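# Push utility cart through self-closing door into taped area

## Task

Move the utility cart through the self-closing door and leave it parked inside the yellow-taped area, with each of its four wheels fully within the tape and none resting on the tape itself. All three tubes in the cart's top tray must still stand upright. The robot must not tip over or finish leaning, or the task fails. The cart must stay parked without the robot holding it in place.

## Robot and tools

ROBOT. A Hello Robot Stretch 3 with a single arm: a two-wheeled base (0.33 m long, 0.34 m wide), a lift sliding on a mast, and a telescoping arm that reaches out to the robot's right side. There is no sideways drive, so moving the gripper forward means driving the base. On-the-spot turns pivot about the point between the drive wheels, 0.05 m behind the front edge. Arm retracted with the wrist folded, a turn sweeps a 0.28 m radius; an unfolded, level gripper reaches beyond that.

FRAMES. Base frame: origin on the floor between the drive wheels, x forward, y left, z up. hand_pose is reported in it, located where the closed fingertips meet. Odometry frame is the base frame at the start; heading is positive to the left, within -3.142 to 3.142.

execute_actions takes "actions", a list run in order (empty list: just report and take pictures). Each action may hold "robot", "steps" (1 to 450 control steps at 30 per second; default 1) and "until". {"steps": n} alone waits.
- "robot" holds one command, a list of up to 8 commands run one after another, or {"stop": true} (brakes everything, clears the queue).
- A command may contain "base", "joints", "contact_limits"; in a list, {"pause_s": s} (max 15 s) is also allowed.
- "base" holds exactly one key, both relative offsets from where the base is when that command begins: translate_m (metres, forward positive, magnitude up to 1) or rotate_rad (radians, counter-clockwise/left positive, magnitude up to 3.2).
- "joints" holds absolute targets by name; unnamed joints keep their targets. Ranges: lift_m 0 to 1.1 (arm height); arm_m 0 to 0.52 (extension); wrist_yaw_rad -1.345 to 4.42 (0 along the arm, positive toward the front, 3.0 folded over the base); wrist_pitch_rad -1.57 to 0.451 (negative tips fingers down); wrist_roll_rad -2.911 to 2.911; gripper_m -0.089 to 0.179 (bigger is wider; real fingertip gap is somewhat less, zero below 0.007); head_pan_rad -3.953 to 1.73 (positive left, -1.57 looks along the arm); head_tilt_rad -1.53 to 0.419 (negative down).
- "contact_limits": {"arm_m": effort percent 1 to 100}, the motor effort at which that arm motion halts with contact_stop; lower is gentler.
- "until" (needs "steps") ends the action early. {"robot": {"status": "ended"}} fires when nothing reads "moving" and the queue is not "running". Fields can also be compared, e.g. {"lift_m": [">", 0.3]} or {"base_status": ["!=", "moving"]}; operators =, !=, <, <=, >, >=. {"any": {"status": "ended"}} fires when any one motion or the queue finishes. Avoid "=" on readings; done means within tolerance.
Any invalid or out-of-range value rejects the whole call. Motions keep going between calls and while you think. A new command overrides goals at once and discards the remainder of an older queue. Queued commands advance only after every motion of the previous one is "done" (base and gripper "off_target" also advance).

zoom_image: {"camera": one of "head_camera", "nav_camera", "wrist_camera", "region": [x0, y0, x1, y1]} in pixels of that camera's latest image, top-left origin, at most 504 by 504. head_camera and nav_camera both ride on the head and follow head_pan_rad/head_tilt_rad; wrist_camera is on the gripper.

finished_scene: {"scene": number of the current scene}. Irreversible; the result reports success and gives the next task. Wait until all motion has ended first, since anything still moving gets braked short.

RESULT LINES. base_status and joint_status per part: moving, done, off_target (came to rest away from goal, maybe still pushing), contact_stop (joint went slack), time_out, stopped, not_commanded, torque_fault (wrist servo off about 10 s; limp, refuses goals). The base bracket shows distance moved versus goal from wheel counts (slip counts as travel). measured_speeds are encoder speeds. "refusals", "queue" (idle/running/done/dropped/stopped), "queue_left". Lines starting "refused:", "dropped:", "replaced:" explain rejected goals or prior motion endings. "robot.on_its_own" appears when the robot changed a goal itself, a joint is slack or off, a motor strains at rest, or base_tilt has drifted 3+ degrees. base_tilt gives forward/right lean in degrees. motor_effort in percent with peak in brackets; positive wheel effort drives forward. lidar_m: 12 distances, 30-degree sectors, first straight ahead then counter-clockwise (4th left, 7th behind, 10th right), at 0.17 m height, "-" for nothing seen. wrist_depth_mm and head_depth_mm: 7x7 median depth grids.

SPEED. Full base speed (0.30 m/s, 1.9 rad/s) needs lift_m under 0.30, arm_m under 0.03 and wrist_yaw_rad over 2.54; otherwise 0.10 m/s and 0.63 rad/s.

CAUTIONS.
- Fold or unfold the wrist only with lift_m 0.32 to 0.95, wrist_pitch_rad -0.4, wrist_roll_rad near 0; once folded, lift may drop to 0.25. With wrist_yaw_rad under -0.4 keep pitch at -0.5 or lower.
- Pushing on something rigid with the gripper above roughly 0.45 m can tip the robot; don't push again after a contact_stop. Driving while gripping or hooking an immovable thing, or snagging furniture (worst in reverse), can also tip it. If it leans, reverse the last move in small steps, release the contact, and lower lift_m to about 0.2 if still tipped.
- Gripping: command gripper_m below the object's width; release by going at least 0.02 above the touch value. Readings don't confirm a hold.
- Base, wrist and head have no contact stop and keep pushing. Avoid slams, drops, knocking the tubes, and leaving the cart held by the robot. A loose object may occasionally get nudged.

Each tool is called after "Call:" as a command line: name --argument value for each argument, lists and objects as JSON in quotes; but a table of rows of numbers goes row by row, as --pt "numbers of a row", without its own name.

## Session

Call:
execute_actions --actions '[{"robot":{"joints":{"head_tilt_rad":-0.7}},"steps":40}]'

Scene clock: 1.33 s.
robot.base_odometry: x=+0.000 y=+0.000 heading=+0.000 (m, m, rad; robot's odometry frame)
robot.turned_by_wheels: +0.000 (rad since the last result)
robot.turned_by_imu: +0.000 (rad since the last result)
robot.base_tilt: forward=+1.5 right=+0.5 (deg)
robot.lidar_m: 1.56 1.48 1.09 0.77 0.74 0.75 1.01 1.03 1.06 1.41 1.46 1.46
robot.head_depth_mm: 1941 2239 2412 1963 1599 1362 1181 / 1804 2044 2322 1949 1615 1356 1176 / 1661 1875 2188 1945 1597 1357 1180 / 1551 1745 1968 1966 1611 1351 1176 / 1459 1612 1810 1949 1608 1357 1180 / 1371 1510 1697 1838 1608 1363 1183 / 1298 1420 1572 1774 1613 1360 1183
robot.base_status: not_commanded
robot.joint_positions: lift_m=+0.545 arm_m=-0.001 wrist_yaw_rad=+3.137 wrist_pitch_rad=-0.378 wrist_roll_rad=-0.005 gripper_m=+0.037 head_pan_rad=-0.008 head_tilt_rad=-0.691
robot.joint_goals: lift_m=+0.545 arm_m=-0.001 wrist_yaw_rad=+3.137 wrist_pitch_rad=-0.378 wrist_roll_rad=-0.005 gripper_m=+0.037 head_pan_rad=-0.008 head_tilt_rad=-0.700
robot.joint_status: lift_m=not_commanded arm_m=not_commanded wrist_yaw_rad=not_commanded wrist_pitch_rad=not_commanded wrist_roll_rad=not_commanded gripper_m=not_commanded head_pan_rad=not_commanded head_tilt_rad=done
robot.measured_speeds: translate_m=+0.000 rotate_rad=+0.000 lift_m=+0.000 arm_m=+0.000 wrist_yaw_rad=+0.000 wrist_pitch_rad=+0.000 wrist_roll_rad=+0.000 head_pan_rad=+0.000 head_tilt_rad=+0.000
robot: refusals=0 queue=done queue_left=0
robot.motor_effort: left_wheel=+0(1) right_wheel=+0(0) lift_m=+33(33) arm_m=-1(1) wrist_yaw_rad=+1(0) wrist_pitch_rad=+7(6) wrist_roll_rad=+0(0) gripper_m=+0(0) head_pan_rad=+0(0) head_tilt_rad=-4(30) (%)
robot.hand_pose: x=-0.0201 y=+0.0849 z=+0.5669 quat_wxyz=(+0.134, +0.693, +0.132, +0.696) (m; robot's base frame)
robot.wrist_depth_mm: 536 595 - 800 923 - - / 576 633 - 849 - - - / 604 672 - 928 - - - / 630 728 - - - - - / 663 765 845 - - - - / 694 803 854 900 900 891 868 / 732 750 732 754 713 753 735
pictures: head_camera (sideways: a quarter turn clockwise sets it upright), nav_camera (sideways: a quarter turn counterclockwise sets it upright), wrist_camera
camera_calibration (this result's frames):
head_camera: T_world_to_cam=[[-0.662152, 0.0520489, -0.747559, 1.00021], [0.0593056, 0.998096, 0.0169624, -0.0262437], [0.747019, -0.0331027, -0.663978, 0.820702], [0, 0, 0, 1]] pos_world=[0.0507666, 0.00130156, 1.29309]
nav_camera: T_world_to_cam=[[0.597824, -0.0418104, 0.800537, -1.00557], [-0.0496012, -0.998655, -0.0151165, 0.0740305], [0.800092, -0.0306706, -0.599093, 0.738793], [0, 0, 0, 1]] pos_world=[0.0137233, 0.0545469, 1.24872]
wrist_camera: T_world_to_cam=[[0.999627, 0.0271596, -0.00272923, 0.0232005], [0.0112439, -0.500809, -0.865485, 0.574148], [-0.024873, 0.865132, -0.500928, 0.374178], [0, 0, 0, 1]] pos_world=[-0.0203405, -0.0368054, 0.684416]
Images, in order (width x height): head_camera 896x504, nav_camera 672x504, wrist_camera 644x364.

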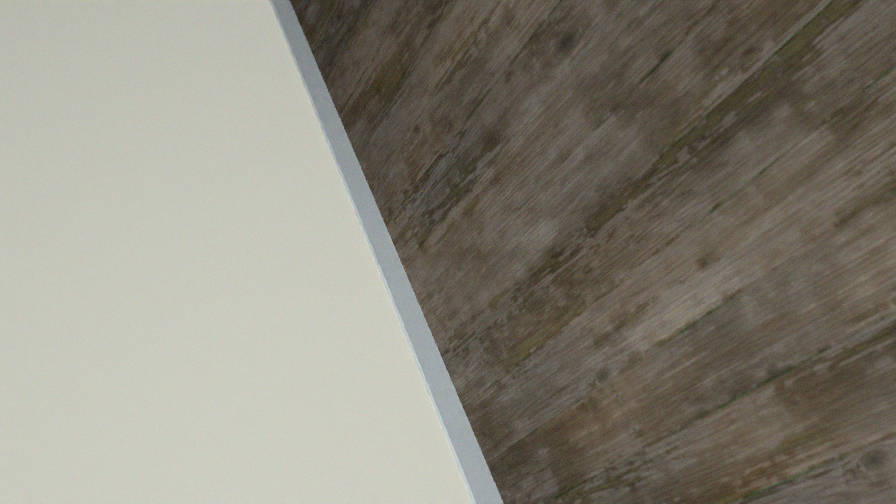

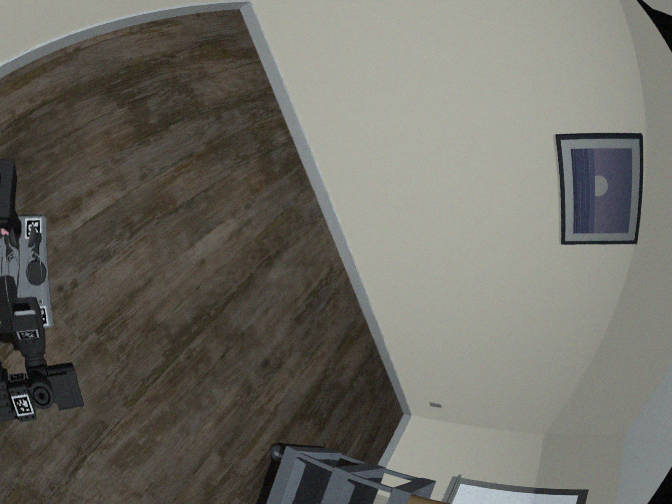

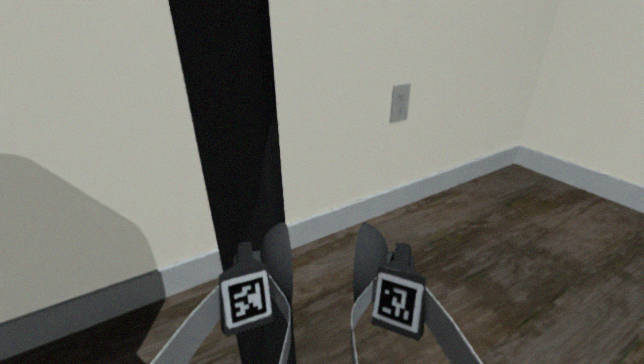

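Call:
execute_actions --actions '[{"robot":[{"base":{"rotate_rad":-0.2},"joints":{"lift_m":0.28}},{"base":{"translate_m":1}},{"base":{"translate_m":0.4}},{"base":{"rotate_rad":-0.77},"joints":{"head_pan_rad":-1.1}}],"steps":450,"until":{"robot":{"status":"ended"}}}]'

Scene clock: 17.77 s.
robot.base_odometry: x=+1.372 y=-0.278 heading=-0.970 (m, m, rad; robot's odometry frame)
robot.turned_by_wheels: -0.970 (rad since the last result)
robot.turned_by_imu: -0.958 (rad since the last result)
robot.base_tilt: forward=+1.5 right=+0.6 (deg)
robot.lidar_m: 1.54 0.63 0.48 0.47 0.49 0.70 1.69 1.78 2.11 2.05 0.83 0.89
robot.head_depth_mm: 1817 1952 2167 1939 1599 1358 1184 / 1884 2082 2295 1951 1605 1361 1182 / 1969 2191 2397 1928 1602 1360 1184 / 2063 2313 2408 1902 1612 1358 1180 / 2078 1330 1016 1151 1371 1358 1178 / 1125 1188 1021 1245 1460 1363 1185 / 916 972 931 1249 1431 1351 1179
robot.base_status: done (rotate_rad -0.7699 of -0.7700)
robot.joint_positions: lift_m=+0.280 arm_m=-0.001 wrist_yaw_rad=+3.137 wrist_pitch_rad=-0.379 wrist_roll_rad=-0.005 gripper_m=+0.037 head_pan_rad=-1.093 head_tilt_rad=-0.693
robot.joint_goals: lift_m=+0.280 arm_m=-0.001 wrist_yaw_rad=+3.137 wrist_pitch_rad=-0.379 wrist_roll_rad=-0.005 gripper_m=+0.037 head_pan_rad=-1.100 head_tilt_rad=-0.700
robot.joint_status: lift_m=done arm_m=not_commanded wrist_yaw_rad=not_commanded wrist_pitch_rad=not_commanded wrist_roll_rad=not_commanded gripper_m=not_commanded head_pan_rad=done head_tilt_rad=done
robot.measured_speeds: translate_m=+0.000 rotate_rad=+0.000 lift_m=+0.000 arm_m=+0.000 wrist_yaw_rad=+0.000 wrist_pitch_rad=+0.000 wrist_roll_rad=+0.000 head_pan_rad=+0.000 head_tilt_rad=+0.000
robot: refusals=0 queue=done queue_left=0
robot.motor_effort: left_wheel=+3(13) right_wheel=-4(10) lift_m=+24(32) arm_m=-1(2) wrist_yaw_rad=+1(1) wrist_pitch_rad=+7(7) wrist_roll_rad=+0(0) gripper_m=+1(0) head_pan_rad=-5(58) head_tilt_rad=-3(3) (%)
robot.hand_pose: x=-0.0201 y=+0.0848 z=+0.3019 quat_wxyz=(+0.135, +0.693, +0.132, +0.696) (m; robot's base frame)
robot.wrist_depth_mm: 479 475 - 456 446 438 432 / 519 510 - 490 478 470 463 / 559 544 - 520 520 509 494 / 617 599 - 570 555 554 538 / 640 623 612 605 596 584 566 / 547 550 555 549 552 541 539 / 458 476 - - 443 458 461
pictures: head_camera (sideways: a quarter turn clockwise sets it upright), nav_camera (sideways: a quarter turn counterclockwise sets it upright), wrist_camera
camera_calibration (this result's frames):
head_camera: T_world_to_cam=[[-0.263513, 0.610981, -0.746501, 0.996396], [0.910441, 0.413293, 0.01688, -0.0313283], [0.318837, -0.675197, -0.665171, 0.824864], [0, 0, 0, 1]] pos_world=[0.0280887, -0.0388849, 1.29301]
nav_camera: T_world_to_cam=[[0.242588, -0.549383, 0.799581, -1.00216], [-0.906406, -0.42214, -0.0150496, 0.0791698], [0.345803, -0.721094, -0.60037, 0.743225], [0, 0, 0, 1]] pos_world=[0.0578618, 0.0187878, 1.24871]
wrist_camera: T_world_to_cam=[[0.999627, 0.0271567, -0.00275504, 0.0224885], [0.0112401, -0.501505, -0.865082, 0.344761], [-0.0248744, 0.864729, -0.501623, 0.24181], [0, 0, 0, 1]] pos_world=[-0.0203404, -0.0368115, 0.419606]
Images, in order (width x height): head_camera 896x504, nav_camera 672x504, wrist_camera 644x364.

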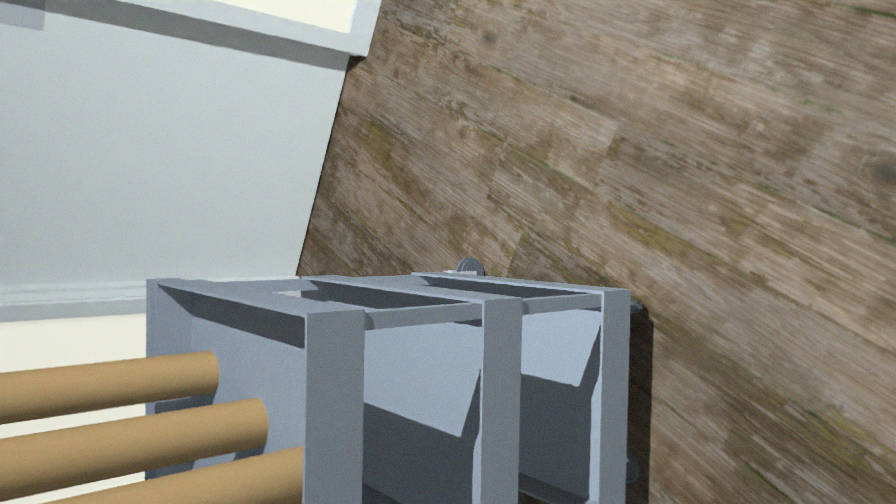

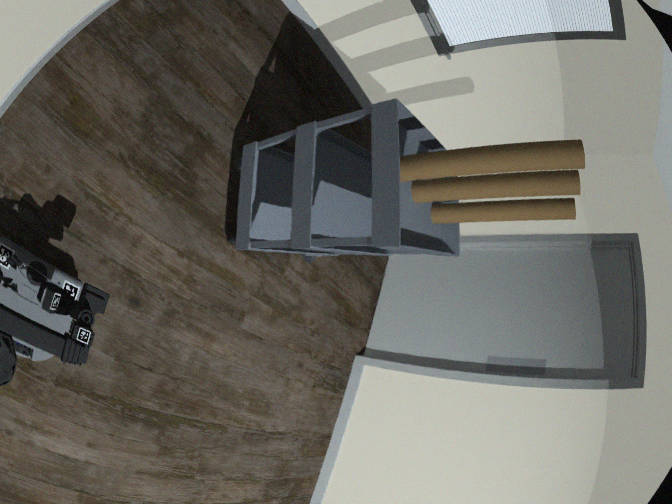

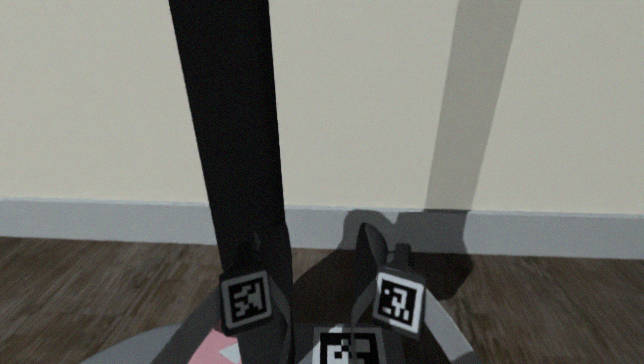

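Call:
execute_actions --actions '[{"robot":[{"base":{"translate_m":1.0},"joints":{"head_pan_rad":0,"head_tilt_rad":-0.9}},{"base":{"rotate_rad":-0.8}},{"base":{"translate_m":0.62}},{"base":{"rotate_rad":-0.77}},{"base":{"translate_m":0.5}},{"base":{"rotate_rad":-1.57},"joints":{"lift_m":0.31}},{"base":{"translate_m":0.65}},{"base":{"translate_m":-0.3},"joints":{"lift_m":0.28}}],"steps":450,"until":{"robot":{"status":"ended"}}},{"steps":450,"until":{"robot":{"status":"ended"}}},{"robot":[{"base":{"rotate_rad":-1.57}},{"base":{"translate_m":0.7}},{"base":{"rotate_rad":1.57}},{"base":{"translate_m":0.55}},{"base":{"rotate_rad":1.57},"joints":{"lift_m":0.31}}],"steps":450,"until":{"robot":{"status":"ended"}}}]'

Scene clock: 63.33 s.
robot.base_odometry: x=+1.469 y=-0.855 heading=-2.540 (m, m, rad; robot's odometry frame)
robot.turned_by_wheels: -1.570 (rad since the last result)
robot.turned_by_imu: -1.540 (rad since the last result)
robot.base_tilt: forward=+1.9 right=+2.5 (deg)
robot.lidar_m: 0.25 0.26 1.54 1.52 0.92 0.71 0.69 0.73 1.07 2.24 0.34 0.26
robot.head_depth_mm: 1651 1842 697 620 539 806 1113 / 1612 840 727 619 540 803 1109 / 467 711 708 620 539 803 1087 / - 307 369 465 532 800 1083 / - 304 370 494 538 801 1084 / 1669 837 728 617 537 802 1103 / 1738 1894 691 603 537 1187 1115
robot.base_status: moving (rotate_rad +1.5699 of +1.5700)
robot.joint_positions: lift_m=+0.310 arm_m=-0.001 wrist_yaw_rad=+3.136 wrist_pitch_rad=-0.379 wrist_roll_rad=-0.005 gripper_m=+0.037 head_pan_rad=-0.006 head_tilt_rad=-0.892
robot.joint_goals: lift_m=+0.310 arm_m=-0.001 wrist_yaw_rad=+3.136 wrist_pitch_rad=-0.379 wrist_roll_rad=-0.005 gripper_m=+0.037 head_pan_rad=+0.000 head_tilt_rad=-0.900
robot.joint_status: lift_m=done arm_m=not_commanded wrist_yaw_rad=not_commanded wrist_pitch_rad=not_commanded wrist_roll_rad=not_commanded gripper_m=not_commanded head_pan_rad=done head_tilt_rad=done
robot.measured_speeds: translate_m=+0.000 rotate_rad=+0.000 lift_m=+0.000 arm_m=+0.000 wrist_yaw_rad=+0.000 wrist_pitch_rad=+0.000 wrist_roll_rad=+0.000 head_pan_rad=+0.000 head_tilt_rad=+0.000
robot: refusals=0 queue=running queue_left=0
robot.motor_effort: left_wheel=-3(35) right_wheel=+3(29) lift_m=+41(43) arm_m=-2(2) wrist_yaw_rad=+2(18) wrist_pitch_rad=+7(7) wrist_roll_rad=+0(0) gripper_m=+0(0) head_pan_rad=+4(59) head_tilt_rad=-4(19) (%)
robot.hand_pose: x=-0.0199 y=+0.0847 z=+0.3311 quat_wxyz=(+0.135, +0.693, +0.132, +0.696) (m; robot's base frame)
robot.wrist_depth_mm: 739 - - - - - - / 731 - - - - - - / 738 - - - - - - / 732 910 - 893 903 904 918 / 696 714 702 712 717 702 703 / 589 583 590 586 596 574 561 / 491 503 - 510 470 493 331
pictures: head_camera (sideways: a quarter turn clockwise sets it upright), nav_camera (sideways: a quarter turn counterclockwise sets it upright), wrist_camera
camera_calibration (this result's frames):
head_camera: T_world_to_cam=[[-0.798194, 0.0521265, -0.600141, 0.808938], [0.0604434, 0.998152, 0.00630612, -0.0123743], [0.599361, -0.0312411, -0.799869, 0.998326], [0, 0, 0, 1]] pos_world=[0.0480805, 0.00137308, 1.28408]
nav_camera: T_world_to_cam=[[0.745734, -0.0420429, 0.664916, -0.829717], [-0.0505653, -0.9987, -0.00643683, 0.0627336], [0.664323, -0.0288215, -0.74689, 0.93186], [0, 0, 0, 1]] pos_world=[0.00286466, 0.054626, 1.24809]
wrist_camera: T_world_to_cam=[[0.999656, 0.0260877, -0.00281186, 0.0224417], [0.0106682, -0.502008, -0.864797, 0.369867], [-0.0239722, 0.864469, -0.502114, 0.256769], [0, 0, 0, 1]] pos_world=[-0.0202245, -0.0368781, 0.448851]
Images, in order (width x height): head_camera 896x504, nav_camera 672x504, wrist_camera 644x364.

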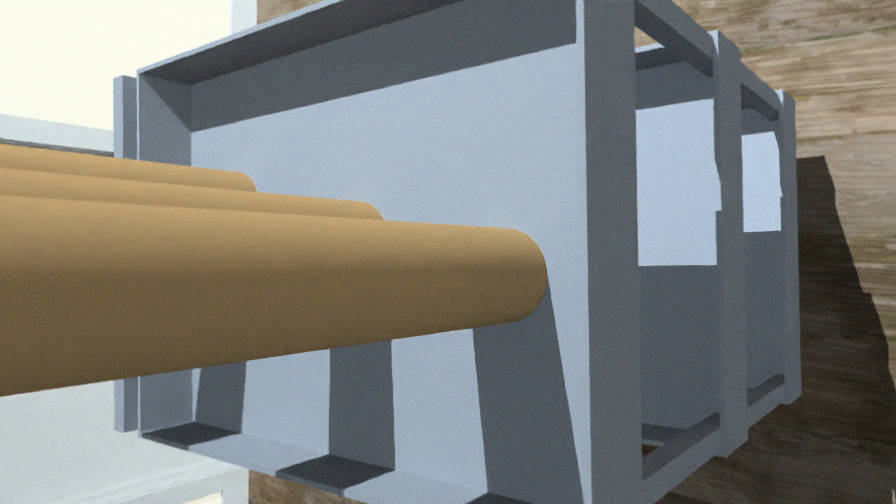

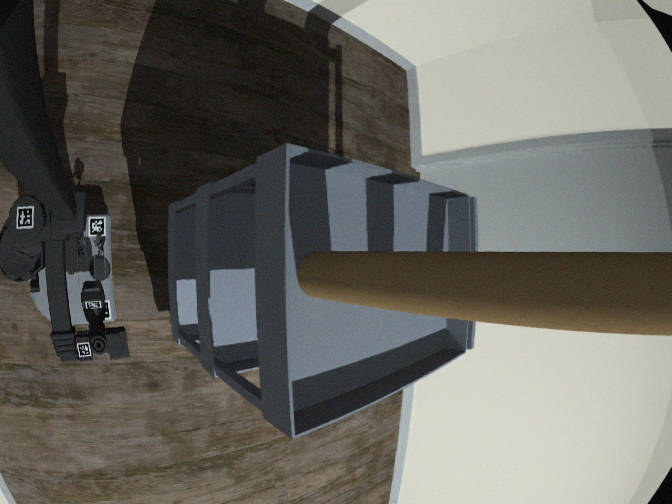

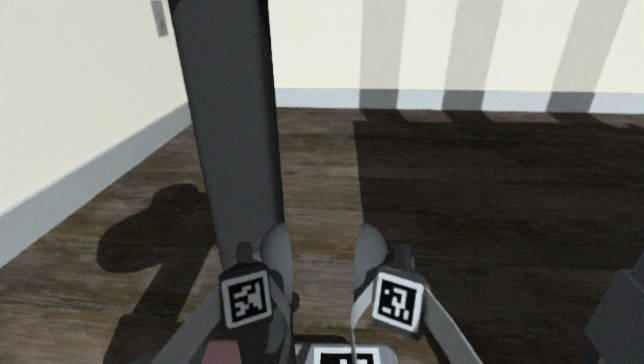

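Call:
execute_actions --actions '[{"robot":{"base":{"translate_m":0.9},"joints":{"head_pan_rad":-0.4,"head_tilt_rad":-0.6}},"steps":450,"until":{"robot":{"status":"ended"}}}]'

Scene clock: 73.83 s.
robot.base_odometry: x=+0.727 y=-1.364 heading=-2.540 (m, m, rad; robot's odometry frame)
robot.turned_by_wheels: +0.000 (rad since the last result)
robot.turned_by_imu: +0.000 (rad since the last result)
robot.base_tilt: forward=+1.5 right=+0.5 (deg)
robot.lidar_m: - - 1.48 1.45 1.54 1.62 1.59 1.69 2.36 0.20 0.15 -
robot.head_depth_mm: - - - - - 546 477 / - - - - - - - / - - - - - - - / - - - - - - 469 / - 286 315 367 443 535 479 / 819 903 1019 770 679 563 480 / 805 884 973 749 680 563 480
robot.base_status: done (translate_m +0.8999 of +0.9000)
robot.joint_positions: lift_m=+0.310 arm_m=+0.000 wrist_yaw_rad=+3.083 wrist_pitch_rad=-0.380 wrist_roll_rad=-0.005 gripper_m=+0.037 head_pan_rad=-0.393 head_tilt_rad=-0.605
robot.joint_goals: lift_m=+0.310 arm_m=+0.000 wrist_yaw_rad=+3.083 wrist_pitch_rad=-0.380 wrist_roll_rad=-0.005 gripper_m=+0.037 head_pan_rad=-0.400 head_tilt_rad=-0.600
robot.joint_status: lift_m=done arm_m=not_commanded wrist_yaw_rad=not_commanded wrist_pitch_rad=not_commanded wrist_roll_rad=not_commanded gripper_m=not_commanded head_pan_rad=done head_tilt_rad=done
robot.measured_speeds: translate_m=+0.000 rotate_rad=+0.000 lift_m=+0.000 arm_m=+0.000 wrist_yaw_rad=+0.000 wrist_pitch_rad=+0.000 wrist_roll_rad=+0.000 head_pan_rad=+0.000 head_tilt_rad=+0.000
robot: refusals=0 queue=done queue_left=0
robot.on_its_own: wrist_yaw_rad is held at +3.089, not at its first target +3.137, by its stall guard, which is not easing now
robot.motor_effort: left_wheel=+5(40) right_wheel=+13(55) lift_m=+39(42) arm_m=-2(3) wrist_yaw_rad=+7(34) wrist_pitch_rad=+7(7) wrist_roll_rad=+0(0) gripper_m=+0(0) head_pan_rad=-5(39) head_tilt_rad=+1(17) (%)
robot.hand_pose: x=-0.0079 y=+0.0842 z=+0.3311 quat_wxyz=(+0.154, +0.696, +0.114, +0.692) (m; robot's base frame)
robot.wrist_depth_mm: - - - - - - 94 / - - - - - 122 101 / - - - - - 123 112 / 918 921 - 904 910 124 845 / 728 720 - 715 702 134 705 / 583 581 - 582 586 145 571 / 492 495 - 510 477 164 488
pictures: head_camera (sideways: a quarter turn clockwise sets it upright), nav_camera (sideways: a quarter turn counterclockwise sets it upright), wrist_camera
camera_calibration (this result's frames):
head_camera: T_world_to_cam=[[-0.532093, 0.271493, -0.801978, 1.07035], [0.428662, 0.903213, 0.0213576, -0.034221], [0.730155, -0.332413, -0.596972, 0.73364], [0, 0, 0, 1]] pos_world=[0.0485226, -0.0158119, 1.29709]
nav_camera: T_world_to_cam=[[0.472329, -0.236161, 0.849196, -1.06825], [-0.42006, -0.907304, -0.0186803, 0.0809319], [0.77489, -0.34789, -0.527748, 0.646126], [0, 0, 0, 1]] pos_world=[0.0378828, 0.0459327, 1.24965]
wrist_camera: T_world_to_cam=[[0.999649, -0.0263582, -0.00279671, 0.01486], [-0.0156613, -0.502225, -0.864595, 0.369247], [0.0213846, 0.864335, -0.502461, 0.257939], [0, 0, 0, 1]] pos_world=[-0.0145878, -0.0371097, 0.448895]
Images, in order (width x height): head_camera 896x504, nav_camera 672x504, wrist_camera 644x364.

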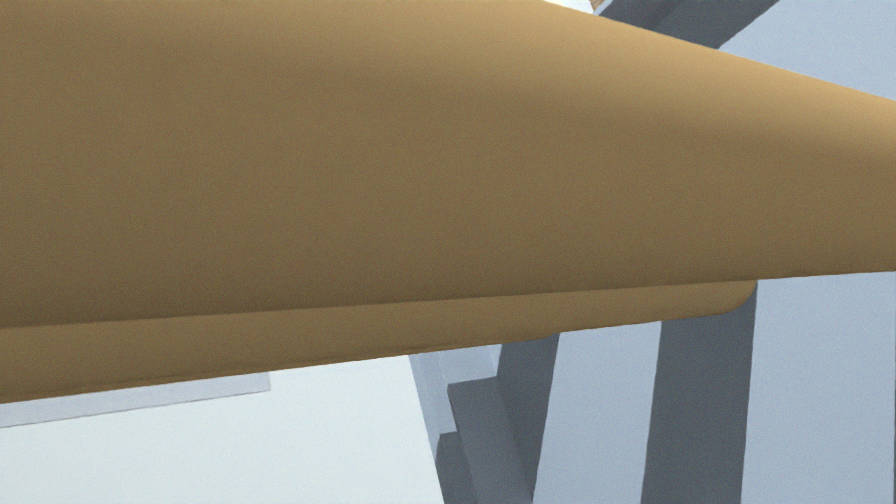

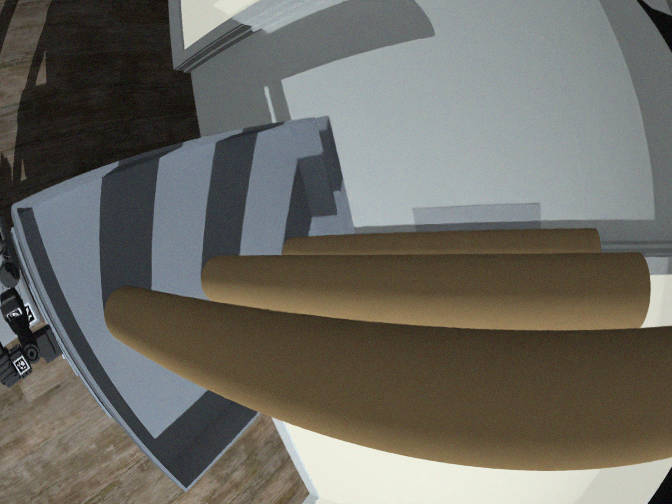

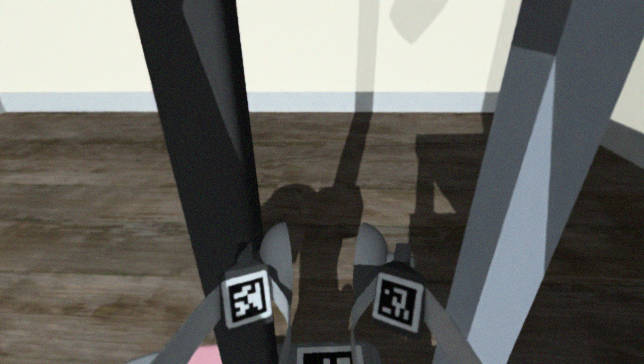

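Call:
execute_actions --actions '[{"robot":[{"base":{"translate_m":-0.3},"joints":{"lift_m":0.28,"wrist_yaw_rad":3.03,"head_pan_rad":-0.2}},{"base":{"rotate_rad":-1.57}},{"base":{"translate_m":0.62}},{"base":{"rotate_rad":1.57}},{"base":{"translate_m":0.67}},{"base":{"rotate_rad":1.57},"joints":{"lift_m":0.31}},{"base":{"translate_m":0.37}},{"base":{"translate_m":-0.3},"joints":{"lift_m":0.28}}],"steps":450,"until":{"robot":{"status":"ended"}}},{"steps":450,"until":{"robot":{"status":"ended"}}},{"robot":[{"base":{"rotate_rad":-1.57}},{"base":{"translate_m":-0.65}},{"base":{"rotate_rad":1.57}},{"base":{"translate_m":0.58}},{"base":{"rotate_rad":-1.57},"joints":{"lift_m":0.31}},{"base":{"translate_m":0.3}}],"steps":450,"until":{"robot":{"status":"ended"}}},{"steps":450,"until":{"robot":{"status":"ended"}}}]'

Scene clock: 120.60 s.
robot.base_odometry: x=+0.727 y=-1.401 heading=-2.539 (m, m, rad; robot's odometry frame)
robot.turned_by_wheels: +0.001 (rad since the last result)
robot.turned_by_imu: +0.005 (rad since the last result)
robot.base_tilt: forward=+1.5 right=+0.5 (deg)
robot.lidar_m: - - 0.15 0.19 1.51 1.63 1.60 1.70 2.38 0.21 0.15 -
robot.head_depth_mm: 801 892 1006 1154 1352 521 467 / 804 877 980 1121 1195 547 478 / 849 939 1044 1122 666 560 479 / 834 923 1038 793 679 561 480 / 792 474 397 344 388 460 - / - - - - - - - / - - - - - - -
robot.base_status: done (translate_m +0.2999 of +0.3000)
robot.joint_positions: lift_m=+0.310 arm_m=+0.000 wrist_yaw_rad=+3.029 wrist_pitch_rad=-0.380 wrist_roll_rad=-0.005 gripper_m=+0.037 head_pan_rad=-0.207 head_tilt_rad=-0.602
robot.joint_goals: lift_m=+0.310 arm_m=+0.000 wrist_yaw_rad=+3.030 wrist_pitch_rad=-0.380 wrist_roll_rad=-0.005 gripper_m=+0.037 head_pan_rad=-0.200 head_tilt_rad=-0.600
robot.joint_status: lift_m=done arm_m=not_commanded wrist_yaw_rad=done wrist_pitch_rad=not_commanded wrist_roll_rad=not_commanded gripper_m=not_commanded head_pan_rad=done head_tilt_rad=done
robot.measured_speeds: translate_m=+0.000 rotate_rad=+0.000 lift_m=+0.000 arm_m=+0.000 wrist_yaw_rad=+0.000 wrist_pitch_rad=+0.000 wrist_roll_rad=+0.000 head_pan_rad=+0.000 head_tilt_rad=+0.000
robot: refusals=0 queue=done queue_left=0
robot.on_its_own: left_wheel is at rest, and its effort (+25) is outside its rest range (-18 to +18)
robot.motor_effort: left_wheel=+25(29) right_wheel=-1(35) lift_m=+40(42) arm_m=-3(3) wrist_yaw_rad=+2(9) wrist_pitch_rad=+7(8) wrist_roll_rad=+0(0) gripper_m=-1(0) head_pan_rad=+4(28) head_tilt_rad=+1(1) (%)
robot.hand_pose: x=+0.0045 y=+0.0831 z=+0.3310 quat_wxyz=(+0.172, +0.699, +0.095, +0.688) (m; robot's base frame)
robot.wrist_depth_mm: - - - - - - - / - - - - 242 - - / - - - - - - - / 909 908 903 903 812 912 893 / 725 723 749 723 712 694 377 / 589 586 - 584 358 371 379 / 487 496 - 506 308 322 324
pictures: head_camera (sideways: a quarter turn clockwise sets it upright), nav_camera (sideways: a quarter turn counterclockwise sets it upright), wrist_camera
camera_calibration (this result's frames):
head_camera: T_world_to_cam=[[-0.571248, 0.167672, -0.803468, 1.07253], [0.253635, 0.967061, 0.0214829, -0.0333165], [0.780605, -0.191516, -0.59496, 0.730715], [0, 0, 0, 1]] pos_world=[0.0507309, -0.00767105, 1.29721]
nav_camera: T_world_to_cam=[[0.505852, -0.144014, 0.850514, -1.07017], [-0.244431, -0.969485, -0.0187817, 0.0799926], [0.827265, -0.198391, -0.525617, 0.643035], [0, 0, 0, 1]] pos_world=[0.0289395, 0.051004, 1.24969]
wrist_camera: T_world_to_cam=[[0.996731, -0.0807359, -0.00297846, 0.00701313], [-0.0431351, -0.500632, -0.864585, 0.368788], [0.0683119, 0.861887, -0.502478, 0.258622], [0, 0, 0, 1]] pos_world=[-0.00874942, -0.0377091, 0.448821]
Images, in order (width x height): head_camera 896x504, nav_camera 672x504, wrist_camera 644x364.

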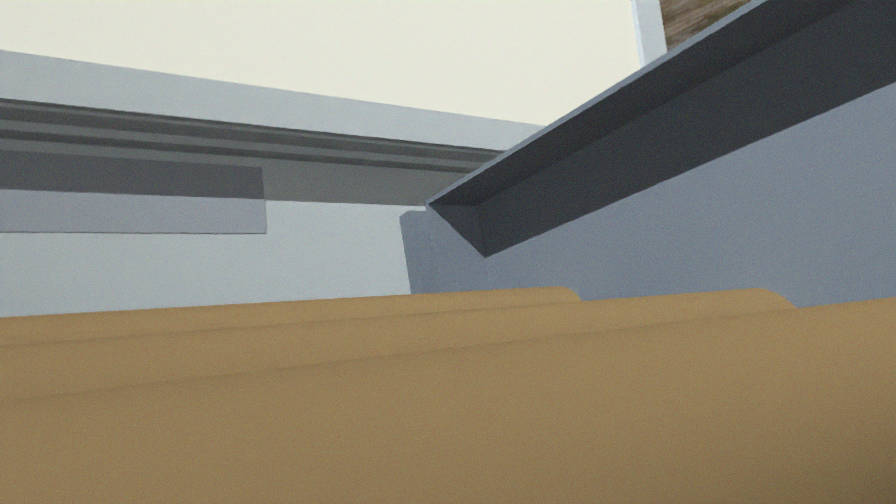

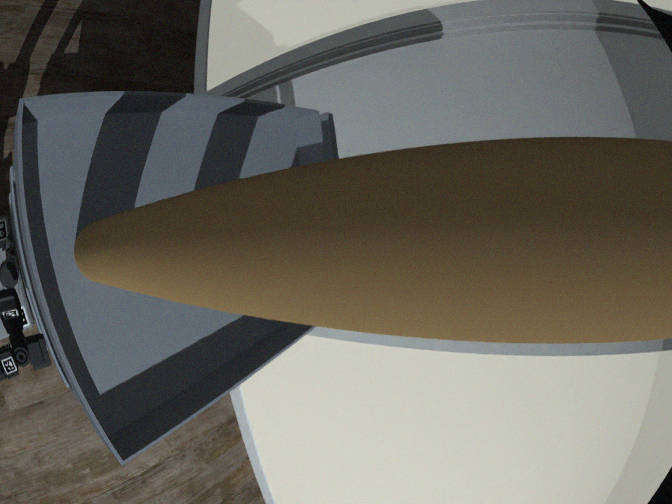

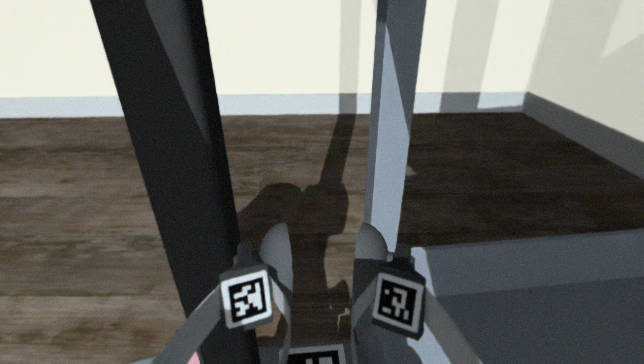

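Call:
execute_actions --actions '[{"robot":{"base":{"translate_m":0.8},"joints":{"head_pan_rad":-0.4,"head_tilt_rad":-0.8}},"steps":450,"until":{"robot":{"status":"ended"}}}]'

Scene clock: 130.77 s.
robot.base_odometry: x=+0.068 y=-1.854 heading=-2.540 (m, m, rad; robot's odometry frame)
robot.turned_by_wheels: -0.001 (rad since the last result)
robot.turned_by_imu: -0.091 (rad since the last result)
robot.base_tilt: forward=+1.5 right=+0.5 (deg)
robot.lidar_m: - - 0.15 0.18 1.41 1.92 2.36 2.45 2.49 0.61 0.15 -
robot.head_depth_mm: 2702 2748 2134 1754 1461 737 449 / 2583 2744 2141 1747 1494 474 441 / 2455 2620 2117 1759 547 499 441 / 2314 2534 2141 1756 563 499 441 / 2222 2449 2137 654 575 499 440 / 2137 2401 765 680 574 499 440 / 2040 2280 750 645 470 495 300
robot.base_status: off_target (translate_m +0.7997 of +0.8000)
robot.joint_positions: lift_m=+0.310 arm_m=+0.000 wrist_yaw_rad=+3.029 wrist_pitch_rad=-0.380 wrist_roll_rad=-0.005 gripper_m=+0.037 head_pan_rad=-0.394 head_tilt_rad=-0.793
robot.joint_goals: lift_m=+0.310 arm_m=+0.000 wrist_yaw_rad=+3.030 wrist_pitch_rad=-0.380 wrist_roll_rad=-0.005 gripper_m=+0.037 head_pan_rad=-0.400 head_tilt_rad=-0.800
robot.joint_status: lift_m=done arm_m=not_commanded wrist_yaw_rad=done wrist_pitch_rad=not_commanded wrist_roll_rad=not_commanded gripper_m=not_commanded head_pan_rad=done head_tilt_rad=done
robot.measured_speeds: translate_m=+0.000 rotate_rad=+0.000 lift_m=+0.000 arm_m=+0.000 wrist_yaw_rad=+0.000 wrist_pitch_rad=+0.000 wrist_roll_rad=+0.000 head_pan_rad=+0.000 head_tilt_rad=+0.000
robot: refusals=0 queue=done queue_left=0
robot.on_its_own: left_wheel is at rest, and its effort (+29) is outside its rest range (-18 to +18); right_wheel is at rest, and its effort (+55) is outside its rest range (-18 to +18)
robot.motor_effort: left_wheel=+29(78) right_wheel=+55(67) lift_m=+40(41) arm_m=-3(3) wrist_yaw_rad=+1(2) wrist_pitch_rad=+7(7) wrist_roll_rad=+0(0) gripper_m=+0(0) head_pan_rad=-4(27) head_tilt_rad=-3(18) (%)
robot.hand_pose: x=+0.0044 y=+0.0831 z=+0.3310 quat_wxyz=(+0.172, +0.699, +0.095, +0.688) (m; robot's base frame)
robot.wrist_depth_mm: - - - - 528 484 455 / - - - - 553 516 483 / - - - - 594 550 521 / 941 917 908 876 644 590 543 / 716 720 743 723 389 404 437 / 581 586 - 560 391 382 387 / 500 490 - 505 308 327 324
pictures: head_camera (sideways: a quarter turn clockwise sets it upright), nav_camera (sideways: a quarter turn counterclockwise sets it upright), wrist_camera
camera_calibration (this result's frames):
head_camera: T_world_to_cam=[[-0.660848, 0.325283, -0.676365, 0.907419], [0.431987, 0.901805, 0.0116279, -0.0215702], [0.613732, -0.284497, -0.736474, 0.915804], [0, 0, 0, 1]] pos_world=[0.0469256, -0.0151731, 1.28846]
nav_camera: T_world_to_cam=[[0.610384, -0.293776, 0.735613, -0.921021], [-0.42308, -0.906028, -0.0107781, 0.0706588], [0.669653, -0.304644, -0.677316, 0.841341], [0, 0, 0, 1]] pos_world=[0.0286645, 0.0497545, 1.24813]
wrist_camera: T_world_to_cam=[[0.996773, -0.0802132, -0.00298954, 0.00709485], [-0.0429056, -0.500952, -0.864411, 0.368703], [0.0678396, 0.86175, -0.502777, 0.258743], [0, 0, 0, 1]] pos_world=[-0.00880553, -0.0377, 0.448822]
Images, in order (width x height): head_camera 896x504, nav_camera 672x504, wrist_camera 644x364.

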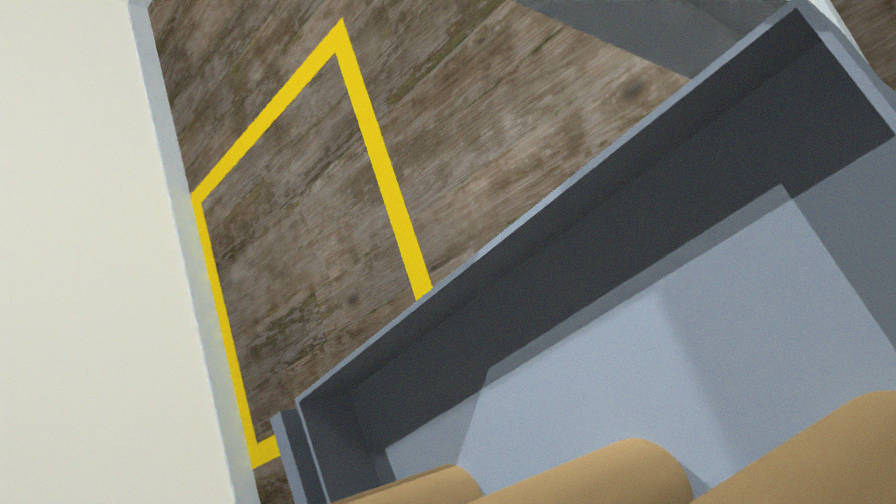

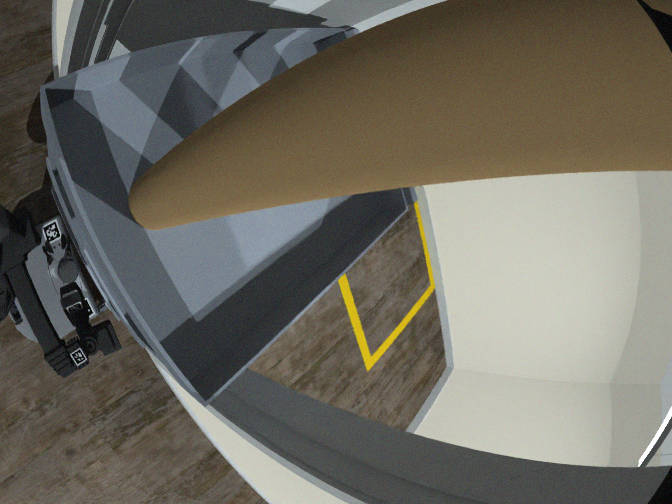

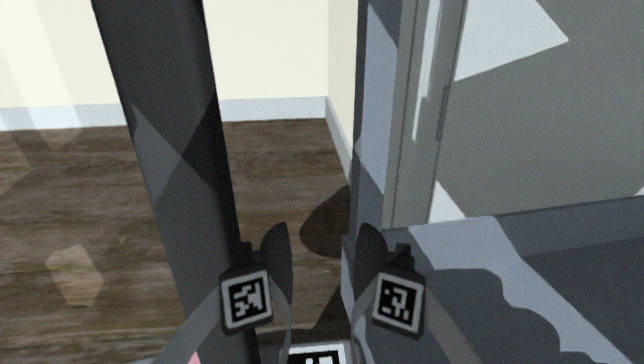

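Call:
execute_actions --actions '[{"robot":[{"base":{"rotate_rad":0.05},"joints":{"head_tilt_rad":-1.1}},{"base":{"translate_m":0.5}},{"base":{"rotate_rad":-0.2}},{"base":{"translate_m":0.12}},{"base":{"rotate_rad":-0.2}},{"base":{"translate_m":0.12}}],"steps":450,"until":{"robot":{"status":"ended"}}},{"steps":100,"until":{"robot":{"status":"ended"}}}]'

Scene clock: 145.43 s.
robot.base_odometry: x=-0.554 y=-2.239 heading=-2.890 (m, m, rad; robot's odometry frame)
robot.turned_by_wheels: -0.350 (rad since the last result)
robot.turned_by_imu: -0.493 (rad since the last result)
robot.base_tilt: forward=+1.6 right=+0.5 (deg)
robot.lidar_m: - - 0.15 0.18 0.42 0.54 2.17 3.03 0.48 0.62 1.81 2.36
robot.head_depth_mm: 1992 1762 1567 1426 1299 1193 1102 / 1989 1757 1557 1417 1299 1206 - / 1988 1747 1554 1409 1291 1203 - / 1977 1747 1564 1414 1287 1161 - / 1955 1744 1558 1405 479 461 1052 / 1953 1738 1550 526 489 450 716 / 1925 1723 1547 528 489 450 430
robot.base_status: done (translate_m +0.1200 of +0.1200)
robot.joint_positions: lift_m=+0.310 arm_m=-0.001 wrist_yaw_rad=+3.032 wrist_pitch_rad=-0.380 wrist_roll_rad=-0.005 gripper_m=+0.037 head_pan_rad=-0.394 head_tilt_rad=-1.089
robot.joint_goals: lift_m=+0.310 arm_m=-0.001 wrist_yaw_rad=+3.030 wrist_pitch_rad=-0.380 wrist_roll_rad=-0.005 gripper_m=+0.037 head_pan_rad=-0.400 head_tilt_rad=-1.100
robot.joint_status: lift_m=done arm_m=not_commanded wrist_yaw_rad=done wrist_pitch_rad=not_commanded wrist_roll_rad=not_commanded gripper_m=not_commanded head_pan_rad=done head_tilt_rad=done
robot.measured_speeds: translate_m=+0.000 rotate_rad=+0.000 lift_m=+0.000 arm_m=+0.000 wrist_yaw_rad=+0.000 wrist_pitch_rad=+0.000 wrist_roll_rad=+0.000 head_pan_rad=+0.000 head_tilt_rad=+0.000
robot: refusals=0 queue=done queue_left=0
robot.motor_effort: left_wheel=+6(64) right_wheel=-4(68) lift_m=+39(39) arm_m=-1(3) wrist_yaw_rad=-1(13) wrist_pitch_rad=+7(7) wrist_roll_rad=+0(0) gripper_m=+0(0) head_pan_rad=-4(4) head_tilt_rad=-4(22) (%)
robot.hand_pose: x=+0.0038 y=+0.0833 z=+0.3310 quat_wxyz=(+0.172, +0.699, +0.096, +0.688) (m; robot's base frame)
robot.wrist_depth_mm: 365 - 396 405 433 - - / 385 - 421 436 468 - - / 413 422 462 467 502 - 637 / 440 458 489 499 531 571 597 / 481 494 533 472 473 469 467 / 513 554 - 488 394 380 381 / 492 494 - 488 290 324 325
pictures: head_camera (sideways: a quarter turn clockwise sets it upright), nav_camera (sideways: a quarter turn counterclockwise sets it upright), wrist_camera
camera_calibration (this result's frames):
head_camera: T_world_to_cam=[[-0.813441, 0.388969, -0.432454, 0.590588], [0.43328, 0.901249, -0.00436858, -0.000751068], [0.388049, -0.190927, -0.901645, 1.1319], [0, 0, 0, 1]] pos_world=[0.0415023, -0.0129341, 1.27597]
nav_camera: T_world_to_cam=[[0.781309, -0.365061, 0.506248, -0.623215], [-0.424541, -0.905406, 0.00230861, 0.0536287], [0.457517, -0.216726, -0.862385, 1.08328], [0, 0, 0, 1]] pos_world=[0.0140736, 0.0558188, 1.24958]
wrist_camera: T_world_to_cam=[[0.996958, -0.0778816, -0.00316448, 0.00752095], [-0.0418855, -0.501052, -0.864403, 0.368804], [0.0657356, 0.861906, -0.502789, 0.258617], [0, 0, 0, 1]] pos_world=[-0.00905088, -0.0375284, 0.448849]
Images, in order (width x height): head_camera 896x504, nav_camera 672x504, wrist_camera 644x364.

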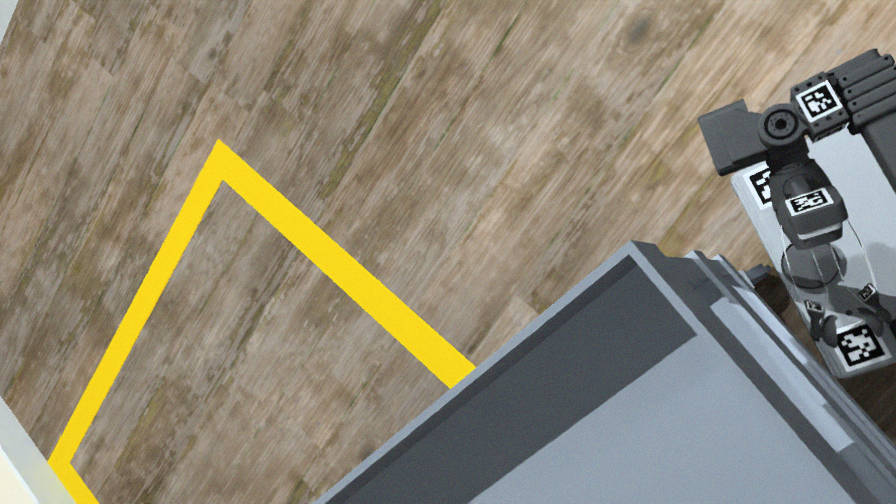

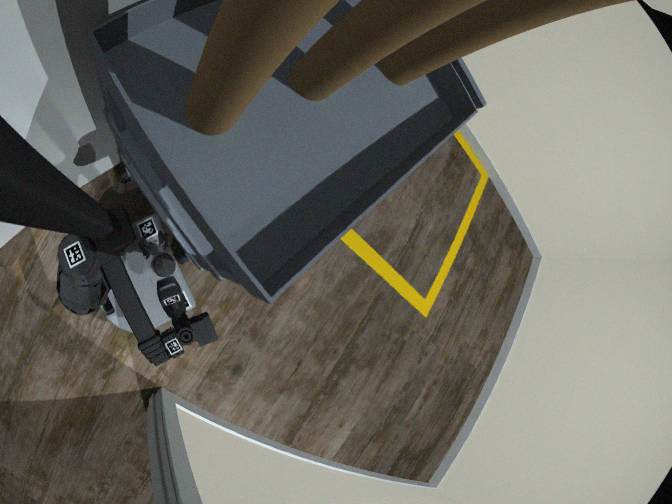

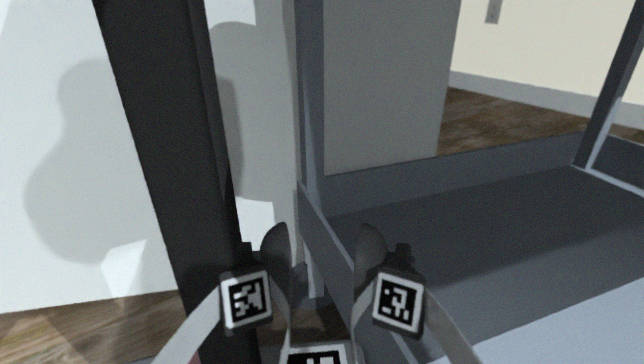

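Call:
execute_actions --actions '[{"robot":[{"base":{"rotate_rad":0.55},"joints":{"head_pan_rad":0}},{"base":{"translate_m":0.6}}],"steps":450,"until":{"robot":{"status":"ended"}}}]'

Scene clock: 155.53 s.
robot.base_odometry: x=-0.972 y=-2.670 heading=-2.340 (m, m, rad; robot's odometry frame)
robot.turned_by_wheels: +0.550 (rad since the last result)
robot.turned_by_imu: +0.551 (rad since the last result)
robot.base_tilt: forward=+1.5 right=+0.5 (deg)
robot.lidar_m: - 0.15 1.50 1.46 1.39 0.33 0.32 1.07 1.54 2.29 2.42 -
robot.head_depth_mm: 530 635 598 540 493 448 1109 / 351 617 596 539 491 459 - / 356 427 543 538 493 632 - / 731 643 575 529 489 767 - / - - 318 425 496 1145 - / - - 317 522 508 1172 1110 / - 1269 574 534 765 1183 1097
robot.base_status: done (translate_m +0.5999 of +0.6000)
robot.joint_positions: lift_m=+0.310 arm_m=+0.000 wrist_yaw_rad=+3.021 wrist_pitch_rad=-0.380 wrist_roll_rad=-0.005 gripper_m=+0.037 head_pan_rad=-0.005 head_tilt_rad=-1.090
robot.joint_goals: lift_m=+0.310 arm_m=+0.000 wrist_yaw_rad=+3.030 wrist_pitch_rad=-0.380 wrist_roll_rad=-0.005 gripper_m=+0.037 head_pan_rad=+0.000 head_tilt_rad=-1.100
robot.joint_status: lift_m=done arm_m=not_commanded wrist_yaw_rad=done wrist_pitch_rad=not_commanded wrist_roll_rad=not_commanded gripper_m=not_commanded head_pan_rad=done head_tilt_rad=done
robot.measured_speeds: translate_m=+0.000 rotate_rad=+0.000 lift_m=+0.000 arm_m=+0.000 wrist_yaw_rad=+0.000 wrist_pitch_rad=+0.000 wrist_roll_rad=+0.000 head_pan_rad=+0.000 head_tilt_rad=+0.000
robot: refusals=0 queue=done queue_left=0
robot.motor_effort: left_wheel=+2(20) right_wheel=+14(62) lift_m=+40(38) arm_m=-3(4) wrist_yaw_rad=+11(17) wrist_pitch_rad=+7(8) wrist_roll_rad=+0(0) gripper_m=+1(0) head_pan_rad=+3(38) head_tilt_rad=-4(5) (%)
robot.hand_pose: x=+0.0063 y=+0.0828 z=+0.3310 quat_wxyz=(+0.175, +0.699, +0.092, +0.687) (m; robot's base frame)
robot.wrist_depth_mm: - - - - - - - / - - - - - - 310 / - - - - - - - / 941 899 918 923 902 911 804 / 726 726 745 702 693 665 372 / 589 590 - 581 588 538 378 / 494 492 - 512 470 396 321
pictures: head_camera (sideways: a quarter turn clockwise sets it upright), nav_camera (sideways: a quarter turn counterclockwise sets it upright), wrist_camera
camera_calibration (this result's frames):
head_camera: T_world_to_cam=[[-0.900594, 0.0512457, -0.43163, 0.590047], [0.0589202, 0.998253, -0.00441812, 0.00159703], [0.43065, -0.0294107, -0.90204, 1.13215], [0, 0, 0, 1]] pos_world=[0.0437388, 0.00146566, 1.27593]
nav_camera: T_world_to_cam=[[0.861861, -0.0413174, 0.505459, -0.622679], [-0.0492593, -0.998783, 0.00234931, 0.0512865], [0.504747, -0.0269233, -0.862847, 1.08359], [0, 0, 0, 1]] pos_world=[-0.0077495, 0.0546704, 1.24959]
wrist_camera: T_world_to_cam=[[0.996066, -0.088559, -0.00309799, 0.00591728], [-0.0471905, -0.500535, -0.864429, 0.368694], [0.0750023, 0.861175, -0.502745, 0.258835], [0, 0, 0, 1]] pos_world=[-0.00790835, -0.0378337, 0.448856]
Images, in order (width x height): head_camera 896x504, nav_camera 672x504, wrist_camera 644x364.

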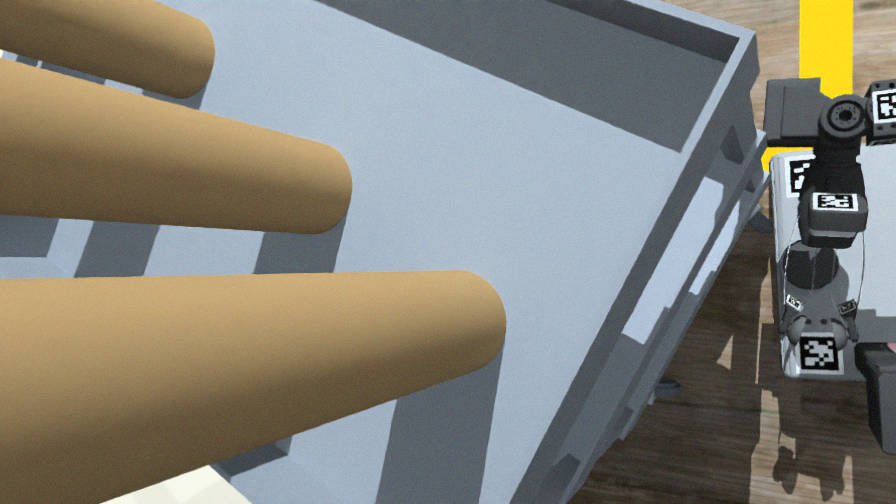

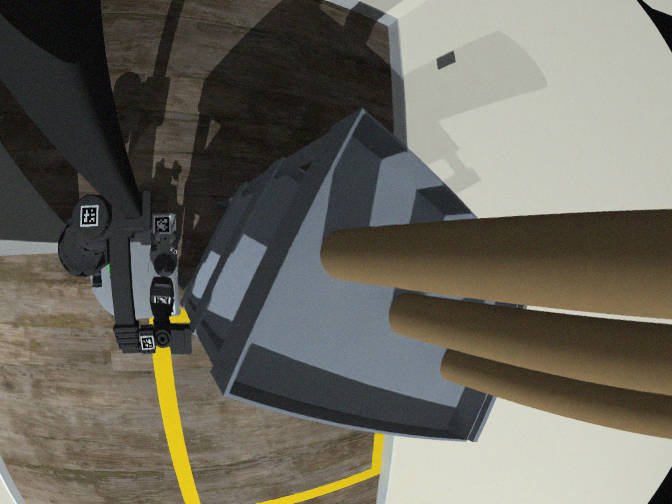

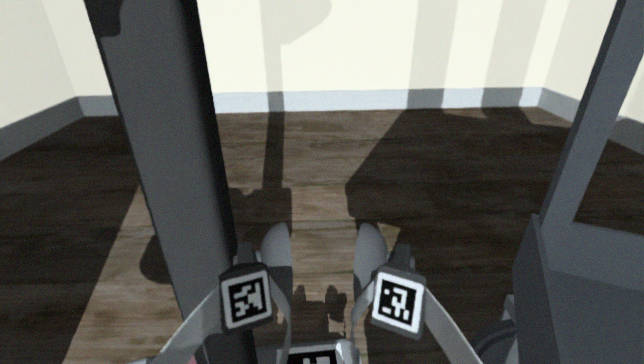

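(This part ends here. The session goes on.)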